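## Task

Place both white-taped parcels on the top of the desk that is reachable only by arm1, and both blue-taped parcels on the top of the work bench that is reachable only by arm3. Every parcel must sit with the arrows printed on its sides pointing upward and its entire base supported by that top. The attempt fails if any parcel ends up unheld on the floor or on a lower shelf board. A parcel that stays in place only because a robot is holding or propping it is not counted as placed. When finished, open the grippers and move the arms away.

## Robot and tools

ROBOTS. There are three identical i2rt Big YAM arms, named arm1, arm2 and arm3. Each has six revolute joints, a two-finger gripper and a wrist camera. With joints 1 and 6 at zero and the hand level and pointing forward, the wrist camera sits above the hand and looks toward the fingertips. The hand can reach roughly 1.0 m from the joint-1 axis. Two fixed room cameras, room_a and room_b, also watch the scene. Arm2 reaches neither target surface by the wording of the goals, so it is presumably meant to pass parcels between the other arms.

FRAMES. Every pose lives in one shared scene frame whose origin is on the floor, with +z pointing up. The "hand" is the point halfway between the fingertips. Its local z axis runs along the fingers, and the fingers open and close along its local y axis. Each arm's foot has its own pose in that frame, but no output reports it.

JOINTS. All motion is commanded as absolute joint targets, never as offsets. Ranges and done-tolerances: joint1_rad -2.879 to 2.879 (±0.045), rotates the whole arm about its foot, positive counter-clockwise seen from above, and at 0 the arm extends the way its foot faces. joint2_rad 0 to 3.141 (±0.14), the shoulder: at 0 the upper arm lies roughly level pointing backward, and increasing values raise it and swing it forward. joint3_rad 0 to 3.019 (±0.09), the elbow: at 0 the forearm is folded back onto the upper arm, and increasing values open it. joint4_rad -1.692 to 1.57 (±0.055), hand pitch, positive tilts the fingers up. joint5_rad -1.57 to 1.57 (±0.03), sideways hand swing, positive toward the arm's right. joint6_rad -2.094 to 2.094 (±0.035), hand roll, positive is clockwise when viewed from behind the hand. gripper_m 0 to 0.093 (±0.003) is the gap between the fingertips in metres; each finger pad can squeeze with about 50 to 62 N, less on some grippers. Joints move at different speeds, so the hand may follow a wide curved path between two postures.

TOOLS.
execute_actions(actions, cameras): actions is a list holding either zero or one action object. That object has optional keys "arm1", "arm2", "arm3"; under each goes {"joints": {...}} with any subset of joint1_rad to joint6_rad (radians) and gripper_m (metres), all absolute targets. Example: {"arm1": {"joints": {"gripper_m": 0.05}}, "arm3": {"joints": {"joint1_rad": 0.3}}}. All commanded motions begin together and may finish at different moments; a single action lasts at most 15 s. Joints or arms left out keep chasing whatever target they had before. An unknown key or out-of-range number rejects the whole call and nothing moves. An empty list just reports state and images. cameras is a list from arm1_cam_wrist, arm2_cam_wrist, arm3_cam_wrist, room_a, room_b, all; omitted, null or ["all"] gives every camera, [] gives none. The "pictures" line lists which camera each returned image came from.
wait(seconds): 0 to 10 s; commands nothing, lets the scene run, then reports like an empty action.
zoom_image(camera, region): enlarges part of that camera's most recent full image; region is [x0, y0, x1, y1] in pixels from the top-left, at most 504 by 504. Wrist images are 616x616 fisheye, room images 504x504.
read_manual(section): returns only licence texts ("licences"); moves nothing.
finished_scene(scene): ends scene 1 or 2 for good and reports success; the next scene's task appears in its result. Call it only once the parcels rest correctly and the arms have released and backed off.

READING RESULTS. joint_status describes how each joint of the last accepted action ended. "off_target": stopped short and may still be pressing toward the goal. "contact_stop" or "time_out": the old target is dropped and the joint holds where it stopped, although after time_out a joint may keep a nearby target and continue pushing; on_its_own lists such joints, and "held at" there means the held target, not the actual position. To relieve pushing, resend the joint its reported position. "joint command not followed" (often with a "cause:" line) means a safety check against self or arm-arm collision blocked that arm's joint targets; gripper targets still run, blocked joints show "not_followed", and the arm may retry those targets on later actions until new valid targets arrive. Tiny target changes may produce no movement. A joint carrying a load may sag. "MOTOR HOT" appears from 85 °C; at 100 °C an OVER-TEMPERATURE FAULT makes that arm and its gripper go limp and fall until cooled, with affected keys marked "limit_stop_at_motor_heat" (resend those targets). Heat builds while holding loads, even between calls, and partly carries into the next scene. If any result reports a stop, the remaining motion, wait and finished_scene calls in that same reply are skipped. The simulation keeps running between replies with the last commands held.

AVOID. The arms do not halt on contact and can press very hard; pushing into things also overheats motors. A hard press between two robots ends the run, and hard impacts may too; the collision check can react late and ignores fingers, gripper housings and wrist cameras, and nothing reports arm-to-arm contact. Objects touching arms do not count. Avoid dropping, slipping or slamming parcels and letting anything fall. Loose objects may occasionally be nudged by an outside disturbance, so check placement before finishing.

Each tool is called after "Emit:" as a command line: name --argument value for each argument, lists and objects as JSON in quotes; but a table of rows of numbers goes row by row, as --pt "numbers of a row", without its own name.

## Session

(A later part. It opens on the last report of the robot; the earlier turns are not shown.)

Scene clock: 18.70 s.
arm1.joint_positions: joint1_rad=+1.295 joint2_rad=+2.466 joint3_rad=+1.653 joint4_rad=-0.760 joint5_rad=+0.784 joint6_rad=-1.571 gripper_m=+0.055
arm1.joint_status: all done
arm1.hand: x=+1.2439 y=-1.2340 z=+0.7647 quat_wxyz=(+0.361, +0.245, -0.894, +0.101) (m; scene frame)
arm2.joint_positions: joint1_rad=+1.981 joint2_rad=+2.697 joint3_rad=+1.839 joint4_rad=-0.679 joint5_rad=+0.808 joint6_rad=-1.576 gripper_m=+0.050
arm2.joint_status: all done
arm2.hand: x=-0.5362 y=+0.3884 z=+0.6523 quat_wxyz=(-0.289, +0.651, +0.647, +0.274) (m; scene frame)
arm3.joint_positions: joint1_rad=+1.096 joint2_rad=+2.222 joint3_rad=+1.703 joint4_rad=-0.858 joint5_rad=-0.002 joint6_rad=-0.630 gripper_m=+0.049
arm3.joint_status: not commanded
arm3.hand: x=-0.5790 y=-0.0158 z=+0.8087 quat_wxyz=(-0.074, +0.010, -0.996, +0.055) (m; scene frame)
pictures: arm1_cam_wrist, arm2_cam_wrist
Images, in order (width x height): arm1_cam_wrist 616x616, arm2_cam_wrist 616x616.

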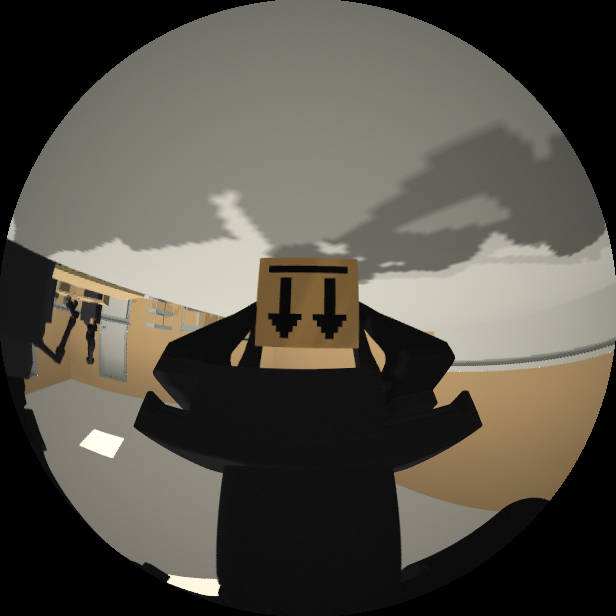

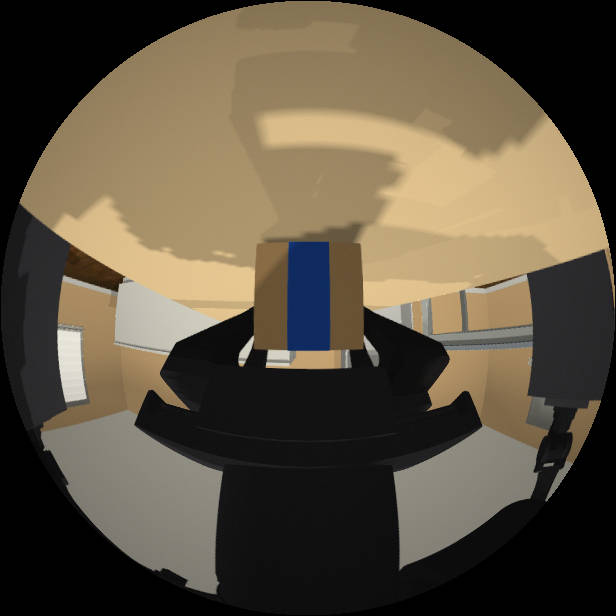

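Emit:
execute_actions --actions '[{"arm1":{"joints":{"gripper_m":0.093}},"arm2":{"joints":{"gripper_m":0.093,"joint2_rad":2.69}}}]' --cameras '["arm1_cam_wrist","arm2_cam_wrist"]'

Emit:
execute_actions --actions '[{"arm1":{"joints":{"joint2_rad":2.1,"joint4_rad":-1.1}},"arm2":{"joints":{"joint2_rad":2.4,"joint4_rad":-1.05}}}]' --cameras '[]'

Emit:
execute_actions --actions '[{"arm1":{"joints":{"joint1_rad":-1.0,"joint2_rad":1.5,"joint3_rad":1.3,"joint4_rad":-1.3,"joint5_rad":0,"joint6_rad":0}},"arm2":{"joints":{"joint1_rad":1.7,"joint2_rad":1.5,"joint3_rad":1.2,"joint4_rad":-1.0,"joint5_rad":0,"joint6_rad":0}},"arm3":{"joints":{"joint1_rad":1.3,"joint2_rad":2.42,"joint4_rad":-0.78}}}]'

Scene clock: 19.77 s.
arm1.joint_positions: joint1_rad=+1.295 joint2_rad=+2.466 joint3_rad=+1.653 joint4_rad=-0.760 joint5_rad=+0.784 joint6_rad=-1.571 gripper_m=+0.093
arm1.joint_status: all done
arm1.hand: x=+1.2439 y=-1.2340 z=+0.7647 quat_wxyz=(+0.361, +0.245, -0.894, +0.101) (m; scene frame)
arm2.joint_positions: joint1_rad=+1.981 joint2_rad=+2.697 joint3_rad=+1.840 joint4_rad=-0.679 joint5_rad=+0.792 joint6_rad=-1.576 gripper_m=+0.093
arm2.joint_status: all done
arm2.hand: x=-0.5363 y=+0.3865 z=+0.6501 quat_wxyz=(-0.284, +0.653, +0.649, +0.268) (m; scene frame)
arm3.joint_positions: joint1_rad=+1.096 joint2_rad=+2.222 joint3_rad=+1.703 joint4_rad=-0.858 joint5_rad=-0.002 joint6_rad=-0.630 gripper_m=+0.049
arm3.joint_status: not commanded
arm3.hand: x=-0.5790 y=-0.0158 z=+0.8087 quat_wxyz=(-0.074, +0.010, -0.996, +0.055) (m; scene frame)
pictures: arm1_cam_wrist, arm2_cam_wrist
Images, in order (width x height): arm1_cam_wrist 616x616, arm2_cam_wrist 616x616.

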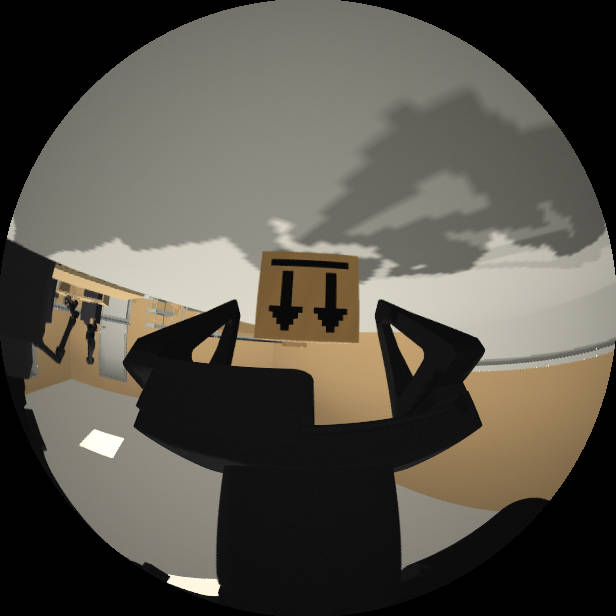

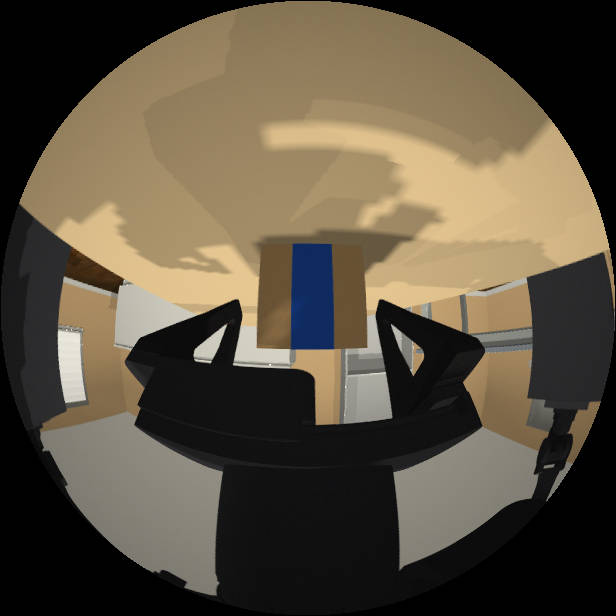

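Scene clock: 21.27 s.
arm1.joint_positions: joint1_rad=+1.295 joint2_rad=+2.103 joint3_rad=+1.667 joint4_rad=-1.087 joint5_rad=+0.785 joint6_rad=-1.571 gripper_m=+0.093
arm1.joint_status: all done
arm1.hand: x=+1.2436 y=-1.2403 z=+0.9892 quat_wxyz=(+0.355, +0.236, -0.896, +0.123) (m; scene frame)
arm2.joint_positions: joint1_rad=+1.981 joint2_rad=+2.407 joint3_rad=+1.849 joint4_rad=-1.038 joint5_rad=+0.790 joint6_rad=-1.576 gripper_m=+0.093
arm2.joint_status: all done
arm2.hand: x=-0.5558 y=+0.3844 z=+0.8382 quat_wxyz=(-0.263, +0.645, +0.657, +0.287) (m; scene frame)
arm3.joint_positions: joint1_rad=+1.096 joint2_rad=+2.222 joint3_rad=+1.703 joint4_rad=-0.858 joint5_rad=-0.002 joint6_rad=-0.630 gripper_m=+0.049
arm3.joint_status: not commanded
arm3.hand: x=-0.5790 y=-0.0158 z=+0.8087 quat_wxyz=(-0.074, +0.010, -0.996, +0.055) (m; scene frame)
pictures: none
No camera images: the call's "cameras" was empty. Leave "cameras" out to get every camera's image.

Scene clock: 23.47 s.
arm1.joint_positions: joint1_rad=-1.005 joint2_rad=+1.508 joint3_rad=+1.292 joint4_rad=-1.287 joint5_rad=+0.002 joint6_rad=-0.010 gripper_m=+0.093
arm1.joint_status: all done
arm1.hand: x=+0.5781 y=-0.5509 z=+1.1013 quat_wxyz=(+0.007, -0.996, +0.091, +0.026) (m; scene frame)
arm2.joint_positions: joint1_rad=+1.706 joint2_rad=+1.496 joint3_rad=+1.193 joint4_rad=-1.007 joint5_rad=+0.003 joint6_rad=-0.008 gripper_m=+0.093
arm2.joint_status: all done
arm2.hand: x=-0.3608 y=+0.3931 z=+1.0646 quat_wxyz=(-0.025, +0.983, -0.132, -0.125) (m; scene frame)
arm3.joint_positions: joint1_rad=+1.295 joint2_rad=+2.456 joint3_rad=+1.735 joint4_rad=-0.789 joint5_rad=-0.002 joint6_rad=-0.629 gripper_m=+0.049
arm3.joint_status: all done
arm3.hand: x=-0.5365 y=+0.1127 z=+0.6688 quat_wxyz=(-0.022, +0.108, -0.994, +0.013) (m; scene frame)
pictures: arm1_cam_wrist, arm2_cam_wrist, arm3_cam_wrist, room_a, room_b
Images, in order (width x height): arm1_cam_wrist 616x616, arm2_cam_wrist 616x616, arm3_cam_wrist 616x616, room_a 504x504, room_b 504x504.

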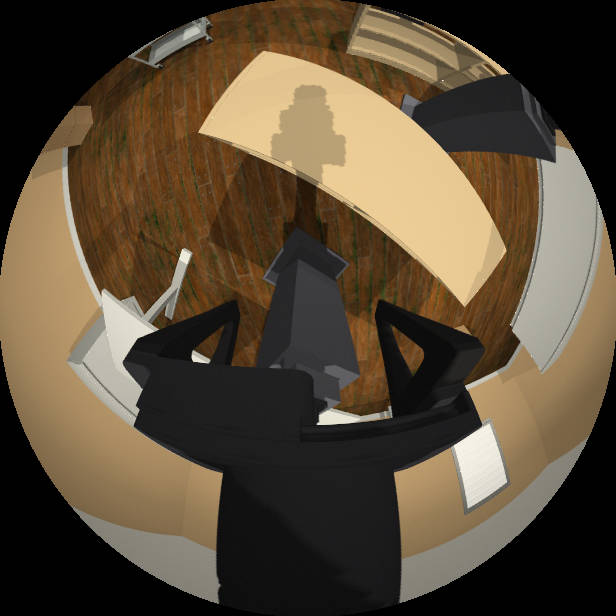

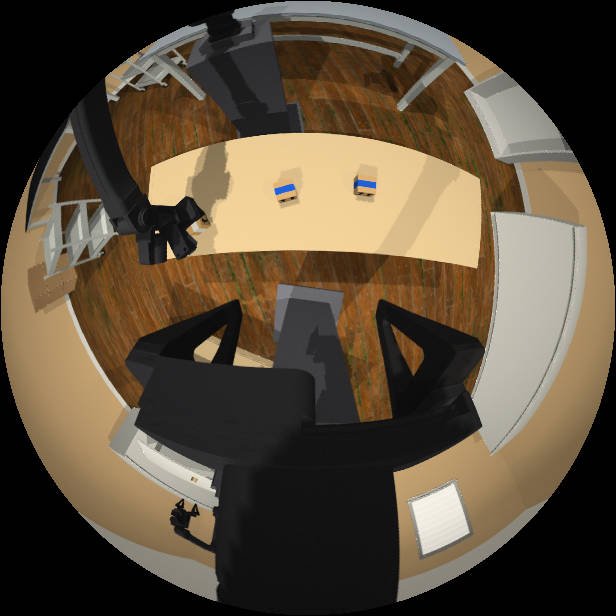

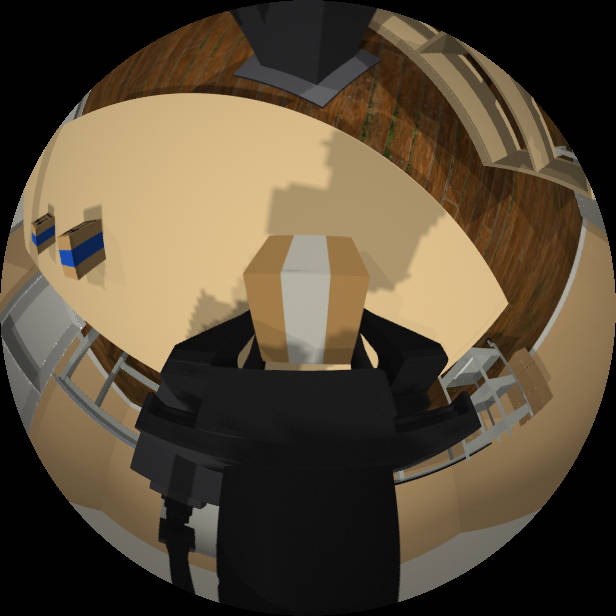

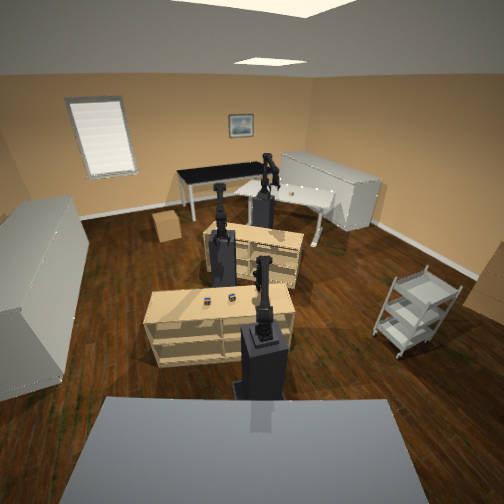

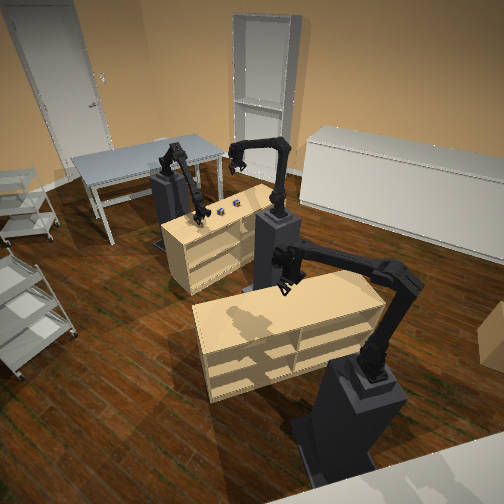

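Emit:
execute_actions --actions '[{"arm2":{"joints":{"joint1_rad":2.2,"joint2_rad":1.2,"joint4_rad":-1.5}},"arm3":{"joints":{"joint2_rad":2.52}}}]' --cameras '["room_b"]'

Emit:
zoom_image --camera "room_b" --region '[170,185,250,245]'

Scene clock: 25.17 s.
arm1.joint_positions: joint1_rad=-1.005 joint2_rad=+1.508 joint3_rad=+1.292 joint4_rad=-1.287 joint5_rad=+0.002 joint6_rad=-0.010 gripper_m=+0.093
arm1.joint_status: not commanded
arm1.hand: x=+0.5781 y=-0.5509 z=+1.1013 quat_wxyz=(+0.007, -0.996, +0.091, +0.026) (m; scene frame)
arm2.joint_positions: joint1_rad=+2.198 joint2_rad=+1.199 joint3_rad=+1.184 joint4_rad=-1.487 joint5_rad=-0.002 joint6_rad=-0.006 gripper_m=+0.093
arm2.joint_status: all done
arm2.hand: x=-0.2293 y=+0.1841 z=+1.1593 quat_wxyz=(+0.000, +0.993, +0.111, -0.030) (m; scene frame)
arm3.joint_positions: joint1_rad=+1.295 joint2_rad=+2.491 joint3_rad=+1.739 joint4_rad=-0.789 joint5_rad=+0.000 joint6_rad=-0.629 gripper_m=+0.049
arm3.joint_status: all done
arm3.hand: x=-0.5452 y=+0.1163 z=+0.6479 quat_wxyz=(-0.008, +0.108, -0.994, +0.006) (m; scene frame)
pictures: room_b
Images, in order (width x height): room_b 504x504.

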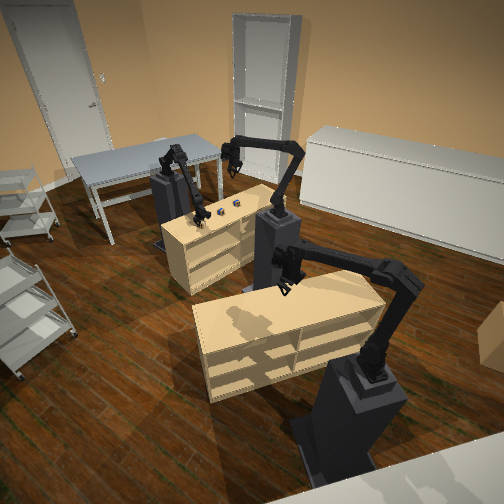

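Region (170, 185, 250, 245) of room_b's 504x504 image, scaled by 6.300, with more detail than that image has; it fills the top 378 rows of this view, and the rest is white.

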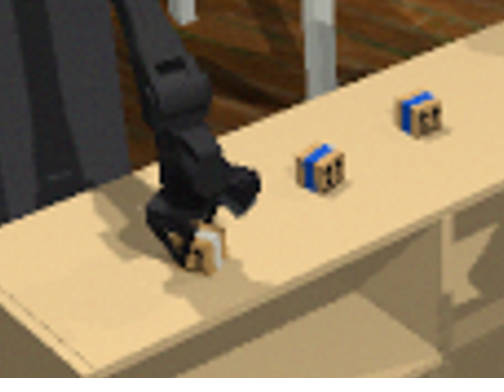

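Emit:
execute_actions --actions '[{"arm3":{"joints":{"gripper_m":0.093,"joint2_rad":2.485}}}]' --cameras '[]'

Emit:
execute_actions --actions '[{"arm3":{"joints":{"joint2_rad":2.3,"joint4_rad":-1.0}}}]' --cameras '[]'

Emit:
execute_actions --actions '[{"arm3":{"joints":{"joint1_rad":2.03,"joint2_rad":2.4,"joint3_rad":1.92,"joint6_rad":0.6}},"arm2":{"joints":{"joint2_rad":2.49,"joint3_rad":1.86,"joint4_rad":-0.875}}}]' --cameras '["arm2_cam_wrist","arm3_cam_wrist","room_b"]'

Scene clock: 26.27 s.
arm1.joint_positions: joint1_rad=-1.005 joint2_rad=+1.508 joint3_rad=+1.292 joint4_rad=-1.287 joint5_rad=+0.002 joint6_rad=-0.010 gripper_m=+0.093
arm1.joint_status: not commanded
arm1.hand: x=+0.5781 y=-0.5509 z=+1.1013 quat_wxyz=(+0.007, -0.996, +0.091, +0.026) (m; scene frame)
arm2.joint_positions: joint1_rad=+2.198 joint2_rad=+1.199 joint3_rad=+1.184 joint4_rad=-1.487 joint5_rad=-0.002 joint6_rad=-0.006 gripper_m=+0.093
arm2.joint_status: not commanded
arm2.hand: x=-0.2293 y=+0.1841 z=+1.1593 quat_wxyz=(+0.000, +0.993, +0.111, -0.030) (m; scene frame)
arm3.joint_positions: joint1_rad=+1.295 joint2_rad=+2.492 joint3_rad=+1.739 joint4_rad=-0.789 joint5_rad=+0.000 joint6_rad=-0.629 gripper_m=+0.093
arm3.joint_status: all done
arm3.hand: x=-0.5454 y=+0.1164 z=+0.6474 quat_wxyz=(-0.008, +0.108, -0.994, +0.006) (m; scene frame)
pictures: none
No camera images: the call's "cameras" was empty. Leave "cameras" out to get every camera's image.

Scene clock: 27.50 s.
arm1.joint_positions: joint1_rad=-1.005 joint2_rad=+1.508 joint3_rad=+1.292 joint4_rad=-1.287 joint5_rad=+0.002 joint6_rad=-0.010 gripper_m=+0.093
arm1.joint_status: not commanded
arm1.hand: x=+0.5781 y=-0.5509 z=+1.1013 quat_wxyz=(+0.007, -0.996, +0.091, +0.026) (m; scene frame)
arm2.joint_positions: joint1_rad=+2.198 joint2_rad=+1.199 joint3_rad=+1.184 joint4_rad=-1.487 joint5_rad=-0.002 joint6_rad=-0.006 gripper_m=+0.093
arm2.joint_status: not commanded
arm2.hand: x=-0.2293 y=+0.1841 z=+1.1593 quat_wxyz=(+0.000, +0.993, +0.111, -0.030) (m; scene frame)
arm3.joint_positions: joint1_rad=+1.295 joint2_rad=+2.295 joint3_rad=+1.739 joint4_rad=-0.986 joint5_rad=+0.000 joint6_rad=-0.629 gripper_m=+0.093
arm3.joint_status: all done
arm3.hand: x=-0.5399 y=+0.1143 z=+0.7703 quat_wxyz=(-0.007, +0.108, -0.994, +0.005) (m; scene frame)
pictures: none
No camera images: the call's "cameras" was empty. Leave "cameras" out to get every camera's image.

Scene clock: 29.50 s.
arm1.joint_positions: joint1_rad=-1.005 joint2_rad=+1.508 joint3_rad=+1.292 joint4_rad=-1.287 joint5_rad=+0.002 joint6_rad=-0.010 gripper_m=+0.093
arm1.joint_status: not commanded
arm1.hand: x=+0.5781 y=-0.5509 z=+1.1013 quat_wxyz=(+0.007, -0.996, +0.091, +0.026) (m; scene frame)
arm2.joint_positions: joint1_rad=+2.198 joint2_rad=+2.500 joint3_rad=+1.826 joint4_rad=-0.884 joint5_rad=-0.002 joint6_rad=-0.006 gripper_m=+0.093
arm2.joint_status: all done
arm2.hand: x=-0.5393 y=+0.1192 z=+0.7173 quat_wxyz=(-0.003, +0.994, +0.111, -0.001) (m; scene frame)
arm3.joint_positions: joint1_rad=+2.023 joint2_rad=+2.412 joint3_rad=+1.887 joint4_rad=-0.989 joint5_rad=-0.001 joint6_rad=+0.588 gripper_m=+0.093
arm3.joint_status: all done
arm3.hand: x=-0.4805 y=+0.5920 z=+0.7443 quat_wxyz=(-0.020, -0.136, -0.990, -0.013) (m; scene frame)
pictures: arm2_cam_wrist, arm3_cam_wrist, room_b
Images, in order (width x height): arm2_cam_wrist 616x616, arm3_cam_wrist 616x616, room_b 504x504.

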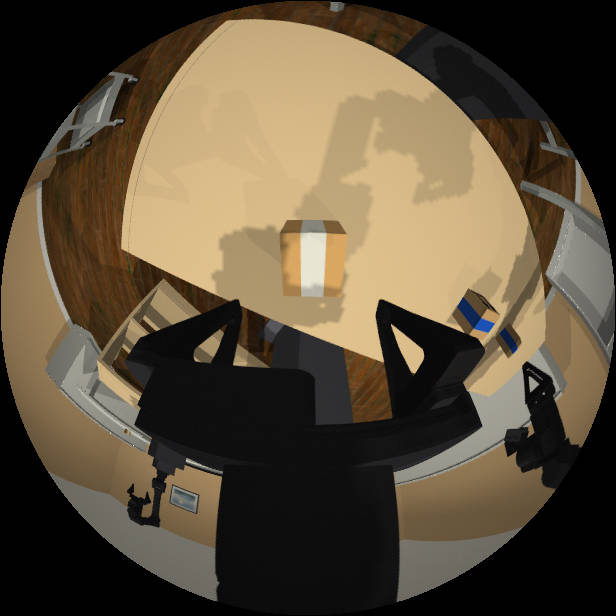

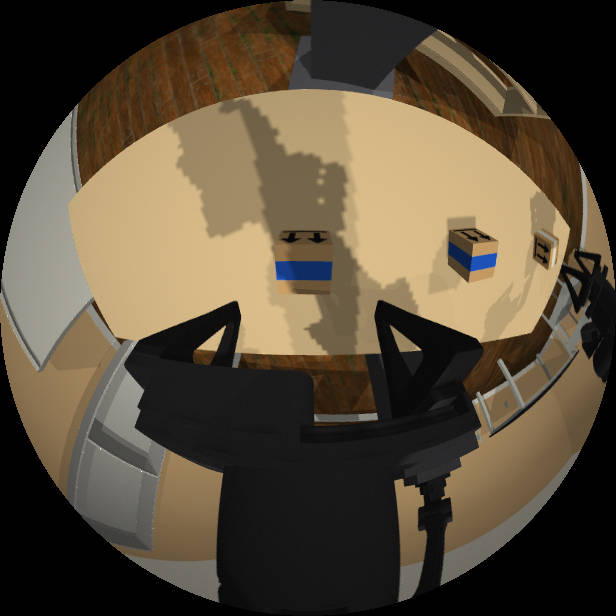

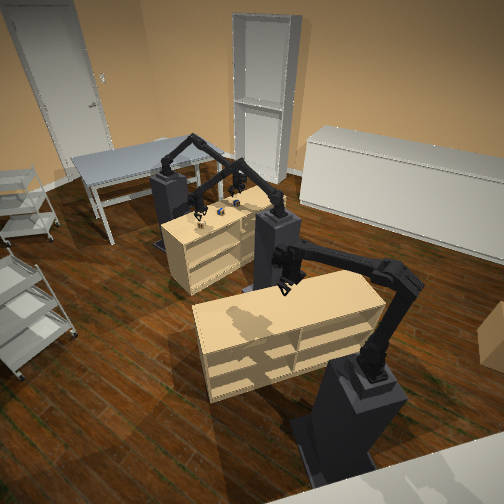

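Emit:
execute_actions --actions '[{"arm3":{"joints":{"joint1_rad":2.04,"joint2_rad":2.54,"joint4_rad":-0.885}},"arm2":{"joints":{"joint1_rad":2.188,"joint2_rad":2.605,"joint4_rad":-0.745}}}]' --cameras '["arm2_cam_wrist","arm3_cam_wrist"]'

Emit:
execute_actions --actions '[{"arm3":{"joints":{"gripper_m":0.03}},"arm2":{"joints":{"gripper_m":0.03}}}]' --cameras '["arm2_cam_wrist","arm3_cam_wrist"]'

Scene clock: 31.07 s.
arm1.joint_positions: joint1_rad=-1.005 joint2_rad=+1.508 joint3_rad=+1.292 joint4_rad=-1.287 joint5_rad=+0.002 joint6_rad=-0.010 gripper_m=+0.093
arm1.joint_status: not commanded
arm1.hand: x=+0.5781 y=-0.5509 z=+1.1013 quat_wxyz=(+0.007, -0.996, +0.091, +0.026) (m; scene frame)
arm2.joint_positions: joint1_rad=+2.195 joint2_rad=+2.624 joint3_rad=+1.837 joint4_rad=-0.760 joint5_rad=-0.002 joint6_rad=-0.006 gripper_m=+0.093
arm2.joint_status: all done
arm2.hand: x=-0.5319 y=+0.1238 z=+0.6414 quat_wxyz=(-0.002, +0.994, +0.110, -0.007) (m; scene frame)
arm3.joint_positions: joint1_rad=+2.033 joint2_rad=+2.570 joint3_rad=+1.889 joint4_rad=-0.900 joint5_rad=-0.001 joint6_rad=+0.589 gripper_m=+0.093
arm3.joint_status: all done
arm3.hand: x=-0.5052 y=+0.5915 z=+0.6409 quat_wxyz=(+0.010, -0.132, -0.991, +0.002) (m; scene frame)
pictures: arm2_cam_wrist, arm3_cam_wrist
Images, in order (width x height): arm2_cam_wrist 616x616, arm3_cam_wrist 616x616.

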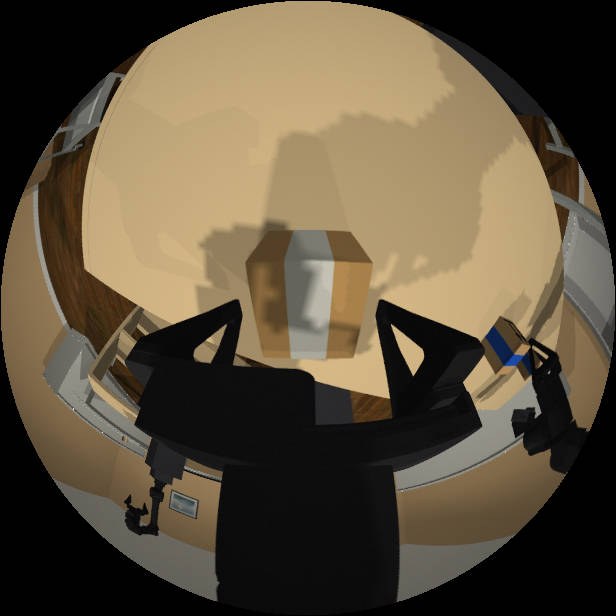

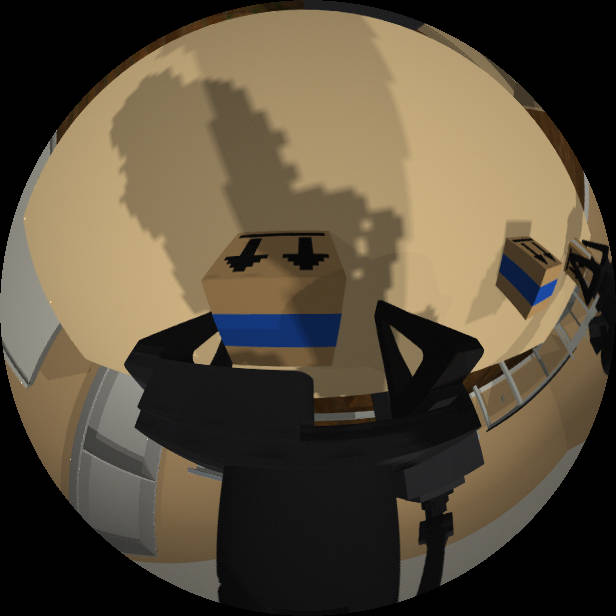

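Scene clock: 31.70 s.
arm1.joint_positions: joint1_rad=-1.005 joint2_rad=+1.508 joint3_rad=+1.292 joint4_rad=-1.287 joint5_rad=+0.002 joint6_rad=-0.010 gripper_m=+0.093
arm1.joint_status: not commanded
arm1.hand: x=+0.5781 y=-0.5509 z=+1.1013 quat_wxyz=(+0.007, -0.996, +0.091, +0.026) (m; scene frame)
arm2.joint_positions: joint1_rad=+2.195 joint2_rad=+2.624 joint3_rad=+1.837 joint4_rad=-0.760 joint5_rad=-0.002 joint6_rad=-0.006 gripper_m=+0.049
arm2.joint_status: gripper_m off_target (ended at +0.049, target +0.030)
arm2.hand: x=-0.5319 y=+0.1238 z=+0.6414 quat_wxyz=(-0.002, +0.994, +0.110, -0.007) (m; scene frame)
arm3.joint_positions: joint1_rad=+2.033 joint2_rad=+2.570 joint3_rad=+1.889 joint4_rad=-0.900 joint5_rad=-0.001 joint6_rad=+0.590 gripper_m=+0.049
arm3.joint_status: gripper_m off_target (ended at +0.049, target +0.030)
arm3.hand: x=-0.5053 y=+0.5917 z=+0.6409 quat_wxyz=(+0.010, -0.132, -0.991, +0.002) (m; scene frame)
pictures: arm2_cam_wrist, arm3_cam_wrist
Images, in order (width x height): arm2_cam_wrist 616x616, arm3_cam_wrist 616x616.

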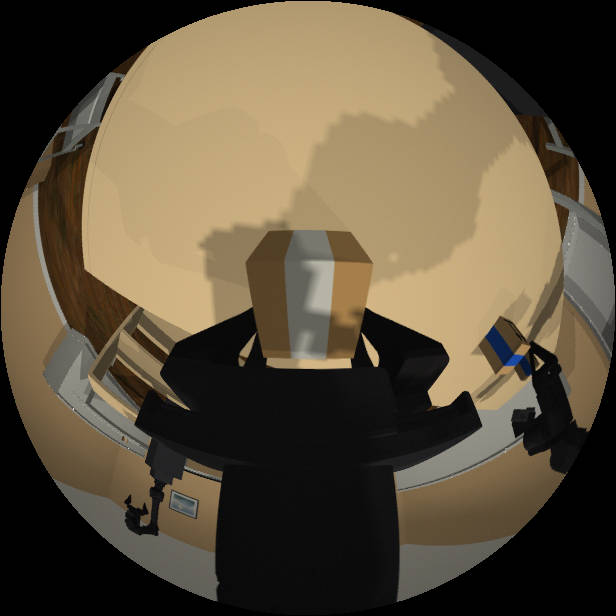

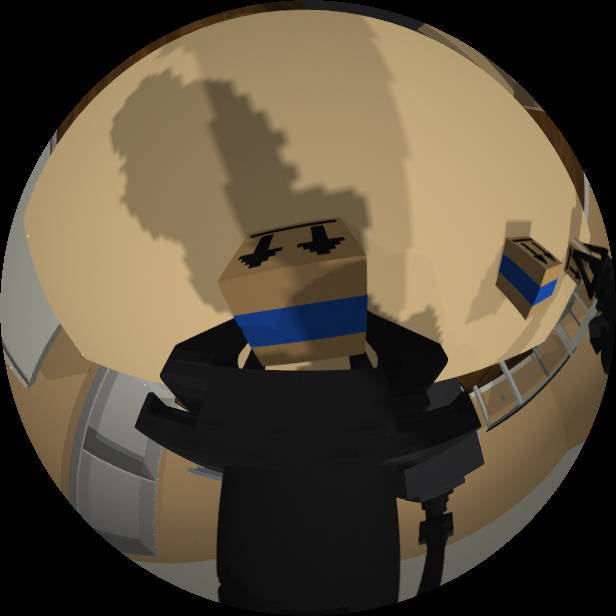

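Emit:
execute_actions --actions '[{"arm3":{"joints":{"gripper_m":0.093,"joint4_rad":-0.845,"joint6_rad":0.45}},"arm2":{"joints":{"joint2_rad":1.3,"joint3_rad":1.2,"joint4_rad":-1.4}}}]' --cameras '["arm3_cam_wrist"]'

Emit:
execute_actions --actions '[{"arm3":{"joints":{"gripper_m":0.03}},"arm2":{"joints":{"joint1_rad":-1.85}},"arm1":{"joints":{"joint2_rad":1.2,"joint4_rad":-1.55}}}]' --cameras '["arm3_cam_wrist","arm2_cam_wrist"]'

Scene clock: 33.87 s.
arm1.joint_positions: joint1_rad=-1.005 joint2_rad=+1.508 joint3_rad=+1.292 joint4_rad=-1.287 joint5_rad=+0.002 joint6_rad=-0.010 gripper_m=+0.093
arm1.joint_status: not commanded
arm1.hand: x=+0.5781 y=-0.5509 z=+1.1013 quat_wxyz=(+0.007, -0.996, +0.091, +0.026) (m; scene frame)
arm2.joint_positions: joint1_rad=+2.195 joint2_rad=+1.299 joint3_rad=+1.191 joint4_rad=-1.389 joint5_rad=-0.002 joint6_rad=-0.006 gripper_m=+0.049
arm2.joint_status: all done
arm2.hand: x=-0.2656 y=+0.1777 z=+1.1290 quat_wxyz=(+0.000, +0.993, +0.110, -0.032) (m; scene frame)
arm3.joint_positions: joint1_rad=+2.033 joint2_rad=+2.570 joint3_rad=+1.889 joint4_rad=-0.861 joint5_rad=-0.001 joint6_rad=+0.461 gripper_m=+0.093
arm3.joint_status: all done
arm3.hand: x=-0.4963 y=+0.5948 z=+0.6408 quat_wxyz=(-0.007, -0.068, -0.998, -0.006) (m; scene frame)
pictures: arm3_cam_wrist
Images, in order (width x height): arm3_cam_wrist 616x616.

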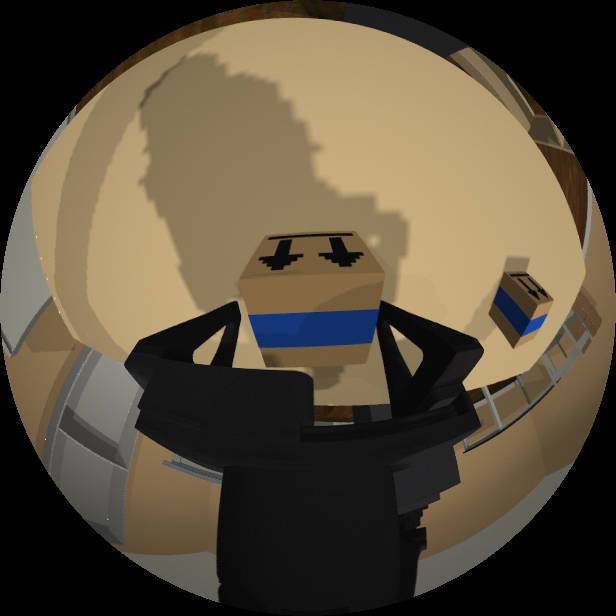

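Scene clock: 36.87 s.
arm1.joint_positions: joint1_rad=-1.005 joint2_rad=+1.198 joint3_rad=+1.280 joint4_rad=-1.540 joint5_rad=+0.002 joint6_rad=-0.010 gripper_m=+0.093
arm1.joint_status: all done
arm1.hand: x=+0.6746 y=-0.5704 z=+1.2117 quat_wxyz=(+0.009, -0.995, +0.091, +0.048) (m; scene frame)
arm2.joint_positions: joint1_rad=-1.853 joint2_rad=+1.307 joint3_rad=+1.191 joint4_rad=-1.389 joint5_rad=+0.001 joint6_rad=-0.006 gripper_m=+0.049
arm2.joint_status: all done
arm2.hand: x=+0.4043 y=+0.0129 z=+1.1300 quat_wxyz=(-0.033, -0.337, -0.941, +0.006) (m; scene frame)
arm3.joint_positions: joint1_rad=+2.033 joint2_rad=+2.570 joint3_rad=+1.889 joint4_rad=-0.861 joint5_rad=-0.001 joint6_rad=+0.461 gripper_m=+0.049
arm3.joint_status: gripper_m off_target (ended at +0.049, target +0.030)
arm3.hand: x=-0.4962 y=+0.5948 z=+0.6408 quat_wxyz=(-0.008, -0.067, -0.998, -0.006) (m; scene frame)
pictures: arm2_cam_wrist, arm3_cam_wrist
Images, in order (width x height): arm2_cam_wrist 616x616, arm3_cam_wrist 616x616.

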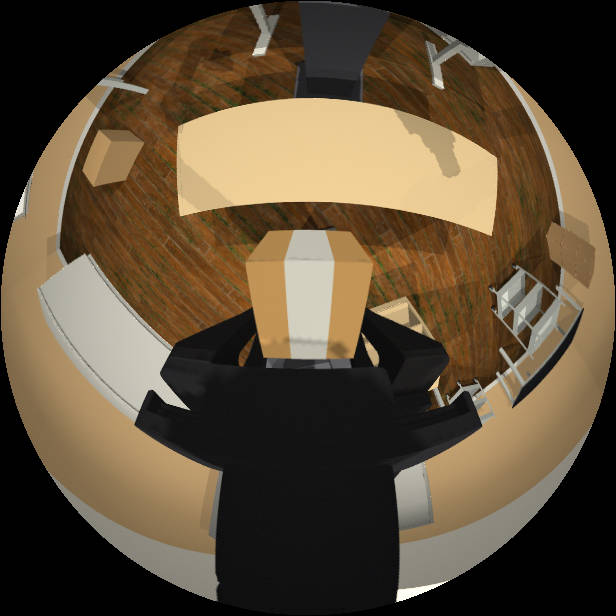

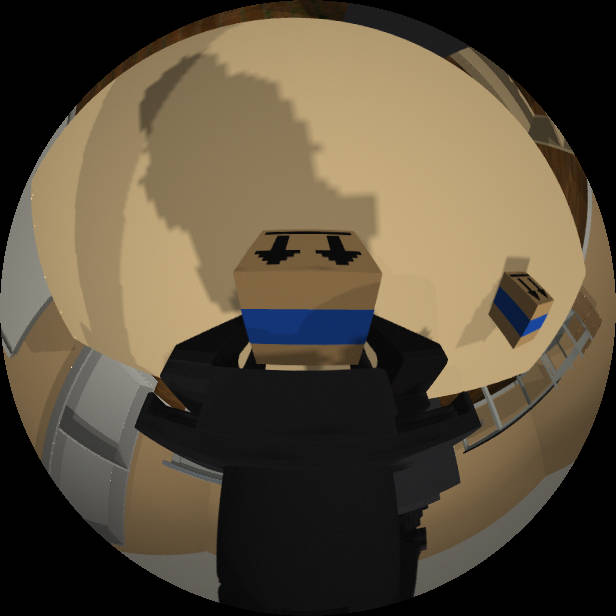

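Emit:
execute_actions --actions '[{"arm3":{"joints":{"joint2_rad":2.0,"joint3_rad":1.645,"joint4_rad":-1.0}},"arm2":{"joints":{"joint2_rad":2.4,"joint3_rad":1.81,"joint4_rad":-0.92}}}]' --cameras '["room_b","arm2_cam_wrist"]'

Emit:
execute_actions --actions '[{"arm3":{"joints":{"joint1_rad":-1.75,"joint6_rad":0}},"arm2":{"joints":{"joint2_rad":2.46,"joint4_rad":-0.86}}}]' --cameras '["room_b","arm2_cam_wrist"]'

Scene clock: 39.13 s.
arm1.joint_positions: joint1_rad=-1.005 joint2_rad=+1.198 joint3_rad=+1.280 joint4_rad=-1.540 joint5_rad=+0.002 joint6_rad=-0.010 gripper_m=+0.093
arm1.joint_status: not commanded
arm1.hand: x=+0.6746 y=-0.5704 z=+1.2117 quat_wxyz=(+0.009, -0.995, +0.091, +0.048) (m; scene frame)
arm2.joint_positions: joint1_rad=-1.853 joint2_rad=+2.413 joint3_rad=+1.774 joint4_rad=-0.927 joint5_rad=+0.001 joint6_rad=-0.006 gripper_m=+0.049
arm2.joint_status: all done
arm2.hand: x=+0.6175 y=-0.1580 z=+0.7640 quat_wxyz=(-0.004, -0.337, -0.942, -0.005) (m; scene frame)
arm3.joint_positions: joint1_rad=+2.033 joint2_rad=+2.011 joint3_rad=+1.640 joint4_rad=-0.991 joint5_rad=-0.001 joint6_rad=+0.460 gripper_m=+0.049
arm3.joint_status: all done
arm3.hand: x=-0.5209 y=+0.5850 z=+0.9145 quat_wxyz=(-0.091, -0.067, -0.993, -0.041) (m; scene frame)
pictures: arm2_cam_wrist, room_b
Images, in order (width x height): arm2_cam_wrist 616x616, room_b 504x504.

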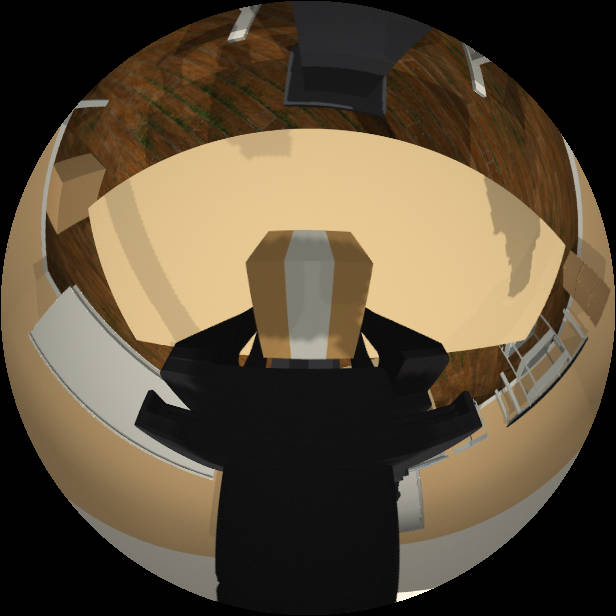

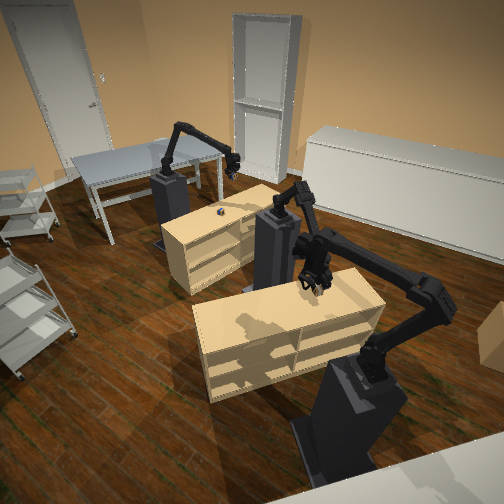

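Scene clock: 42.27 s.
arm1.joint_positions: joint1_rad=-1.005 joint2_rad=+1.198 joint3_rad=+1.280 joint4_rad=-1.540 joint5_rad=+0.002 joint6_rad=-0.010 gripper_m=+0.093
arm1.joint_status: not commanded
arm1.hand: x=+0.6746 y=-0.5704 z=+1.2117 quat_wxyz=(+0.009, -0.995, +0.091, +0.048) (m; scene frame)
arm2.joint_positions: joint1_rad=-1.853 joint2_rad=+2.469 joint3_rad=+1.775 joint4_rad=-0.874 joint5_rad=+0.001 joint6_rad=-0.006 gripper_m=+0.049
arm2.joint_status: all done
arm2.hand: x=+0.6155 y=-0.1558 z=+0.7288 quat_wxyz=(-0.003, -0.337, -0.942, -0.005) (m; scene frame)
arm3.joint_positions: joint1_rad=-1.757 joint2_rad=+2.011 joint3_rad=+1.640 joint4_rad=-0.991 joint5_rad=+0.002 joint6_rad=+0.011 gripper_m=+0.049
arm3.joint_status: all done
arm3.hand: x=-1.7559 y=+0.5844 z=+0.9278 quat_wxyz=(+0.017, -0.980, +0.165, +0.108) (m; scene frame)
pictures: arm2_cam_wrist, room_b
Images, in order (width x height): arm2_cam_wrist 616x616, room_b 504x504.

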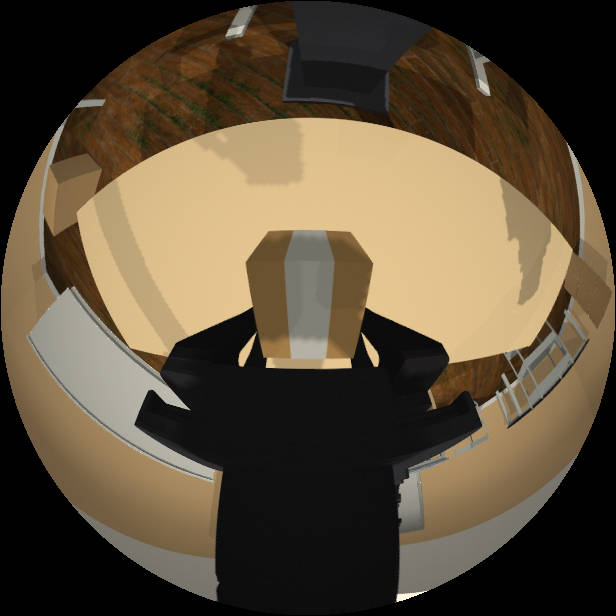

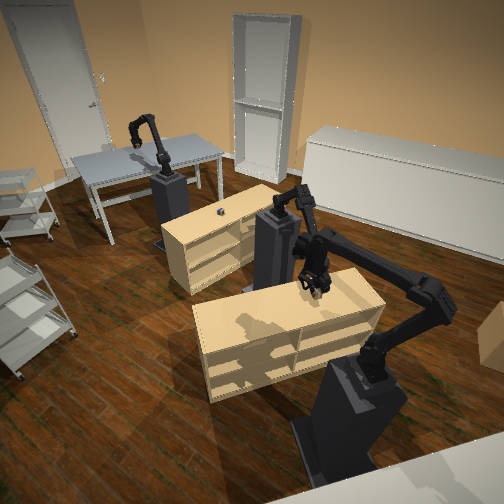

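Emit:
execute_actions --actions '[{"arm3":{"joints":{"joint2_rad":2.17}},"arm2":{"joints":{"joint2_rad":2.51,"joint4_rad":-0.81}}}]' --cameras '[]'

Emit:
execute_actions --actions '[{"arm3":{"joints":{"joint2_rad":2.24,"joint4_rad":-0.95}},"arm2":{"joints":{"joint2_rad":2.55,"joint4_rad":-0.77}}}]' --cameras '["room_b","arm2_cam_wrist"]'

Scene clock: 43.67 s.
arm1.joint_positions: joint1_rad=-1.005 joint2_rad=+1.198 joint3_rad=+1.280 joint4_rad=-1.540 joint5_rad=+0.002 joint6_rad=-0.010 gripper_m=+0.093
arm1.joint_status: not commanded
arm1.hand: x=+0.6746 y=-0.5704 z=+1.2117 quat_wxyz=(+0.009, -0.995, +0.091, +0.048) (m; scene frame)
arm2.joint_positions: joint1_rad=-1.853 joint2_rad=+2.517 joint3_rad=+1.776 joint4_rad=-0.825 joint5_rad=+0.001 joint6_rad=-0.006 gripper_m=+0.049
arm2.joint_status: all done
arm2.hand: x=+0.6137 y=-0.1538 z=+0.6988 quat_wxyz=(-0.004, -0.337, -0.942, -0.005) (m; scene frame)
arm3.joint_positions: joint1_rad=-1.757 joint2_rad=+2.206 joint3_rad=+1.630 joint4_rad=-0.991 joint5_rad=+0.002 joint6_rad=+0.011 gripper_m=+0.049
arm3.joint_status: all done
arm3.hand: x=-1.7299 y=+0.5754 z=+0.8036 quat_wxyz=(+0.001, -0.986, +0.166, +0.008) (m; scene frame)
pictures: none
No camera images: the call's "cameras" was empty. Leave "cameras" out to get every camera's image.

Scene clock: 44.43 s.
arm1.joint_positions: joint1_rad=-1.005 joint2_rad=+1.198 joint3_rad=+1.280 joint4_rad=-1.540 joint5_rad=+0.002 joint6_rad=-0.010 gripper_m=+0.093
arm1.joint_status: not commanded
arm1.hand: x=+0.6746 y=-0.5704 z=+1.2117 quat_wxyz=(+0.009, -0.995, +0.091, +0.048) (m; scene frame)
arm2.joint_positions: joint1_rad=-1.853 joint2_rad=+2.554 joint3_rad=+1.776 joint4_rad=-0.786 joint5_rad=+0.001 joint6_rad=-0.006 gripper_m=+0.049
arm2.joint_status: all done
arm2.hand: x=+0.6114 y=-0.1515 z=+0.6759 quat_wxyz=(-0.005, -0.337, -0.942, -0.004) (m; scene frame)
arm3.joint_positions: joint1_rad=-1.757 joint2_rad=+2.228 joint3_rad=+1.630 joint4_rad=-0.962 joint5_rad=+0.002 joint6_rad=+0.010 gripper_m=+0.049
arm3.joint_status: all done
arm3.hand: x=-1.7326 y=+0.5763 z=+0.7904 quat_wxyz=(+0.002, -0.986, +0.166, +0.011) (m; scene frame)
pictures: arm2_cam_wrist, room_b
Images, in order (width x height): arm2_cam_wrist 616x616, room_b 504x504.

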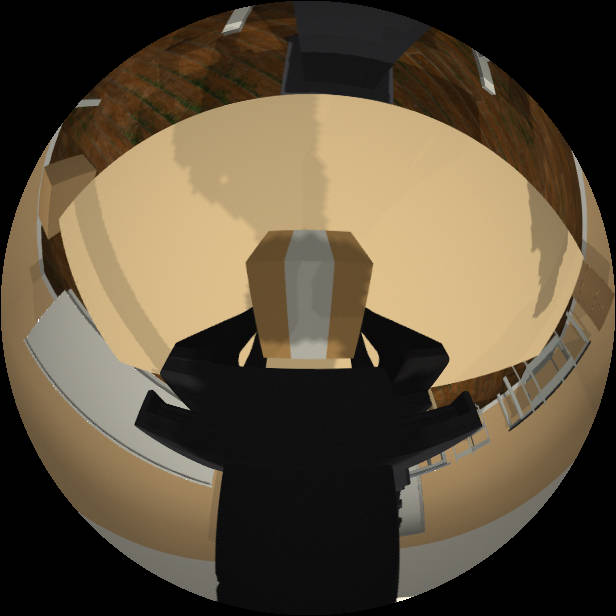

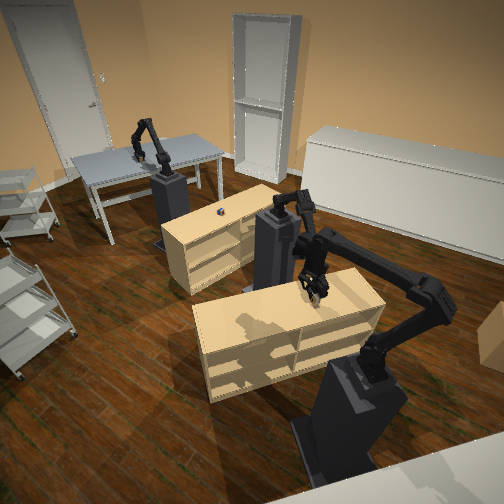

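Emit:
execute_actions --actions '[{"arm3":{"joints":{"gripper_m":0.093}},"arm2":{"joints":{"joint2_rad":2.59,"joint4_rad":-0.735}}}]' --cameras '[]'

Emit:
execute_actions --actions '[{"arm3":{"joints":{"joint2_rad":1.95,"joint4_rad":-1.2}},"arm2":{"joints":{"joint2_rad":2.62}}}]' --cameras '["arm3_cam_wrist","arm2_cam_wrist"]'

Scene clock: 45.40 s.
arm1.joint_positions: joint1_rad=-1.005 joint2_rad=+1.198 joint3_rad=+1.280 joint4_rad=-1.540 joint5_rad=+0.002 joint6_rad=-0.010 gripper_m=+0.093
arm1.joint_status: not commanded
arm1.hand: x=+0.6746 y=-0.5704 z=+1.2117 quat_wxyz=(+0.009, -0.995, +0.091, +0.048) (m; scene frame)
arm2.joint_positions: joint1_rad=-1.853 joint2_rad=+2.595 joint3_rad=+1.777 joint4_rad=-0.751 joint5_rad=+0.001 joint6_rad=-0.006 gripper_m=+0.049
arm2.joint_status: all done
arm2.hand: x=+0.6067 y=-0.1472 z=+0.6504 quat_wxyz=(-0.003, -0.337, -0.942, -0.005) (m; scene frame)
arm3.joint_positions: joint1_rad=-1.756 joint2_rad=+2.232 joint3_rad=+1.630 joint4_rad=-0.962 joint5_rad=+0.001 joint6_rad=+0.009 gripper_m=+0.093
arm3.joint_status: all done
arm3.hand: x=-1.7320 y=+0.5754 z=+0.7879 quat_wxyz=(+0.001, -0.986, +0.165, +0.009) (m; scene frame)
pictures: none
No camera images: the call's "cameras" was empty. Leave "cameras" out to get every camera's image.

Scene clock: 46.80 s.
arm1.joint_positions: joint1_rad=-1.005 joint2_rad=+1.198 joint3_rad=+1.280 joint4_rad=-1.540 joint5_rad=+0.002 joint6_rad=-0.010 gripper_m=+0.093
arm1.joint_status: not commanded
arm1.hand: x=+0.6746 y=-0.5704 z=+1.2117 quat_wxyz=(+0.009, -0.995, +0.091, +0.048) (m; scene frame)
arm2.joint_positions: joint1_rad=-1.853 joint2_rad=+2.611 joint3_rad=+1.780 joint4_rad=-0.748 joint5_rad=+0.002 joint6_rad=-0.006 gripper_m=+0.049
arm2.joint_status: all done
arm2.hand: x=+0.6037 y=-0.1446 z=+0.6415 quat_wxyz=(+0.002, -0.337, -0.942, -0.007) (m; scene frame)
arm3.joint_positions: joint1_rad=-1.756 joint2_rad=+1.953 joint3_rad=+1.630 joint4_rad=-1.185 joint5_rad=+0.001 joint6_rad=+0.009 gripper_m=+0.093
arm3.joint_status: all done
arm3.hand: x=-1.7105 y=+0.5686 z=+0.9517 quat_wxyz=(+0.005, -0.986, +0.165, +0.036) (m; scene frame)
pictures: arm2_cam_wrist, arm3_cam_wrist
Images, in order (width x height): arm2_cam_wrist 616x616, arm3_cam_wrist 616x616.

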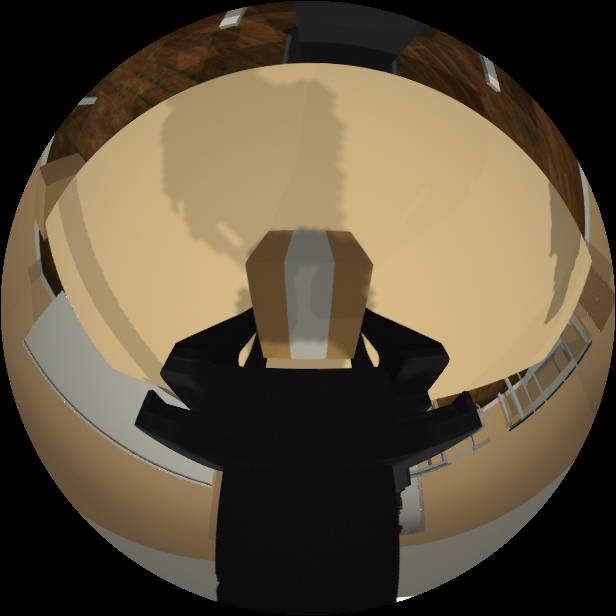

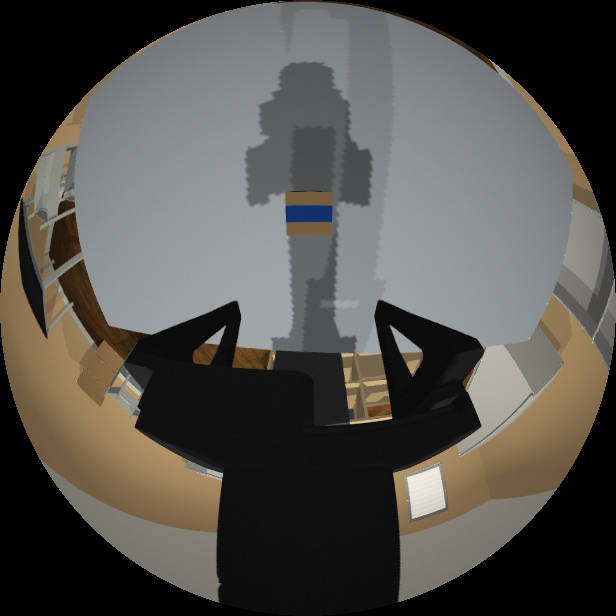

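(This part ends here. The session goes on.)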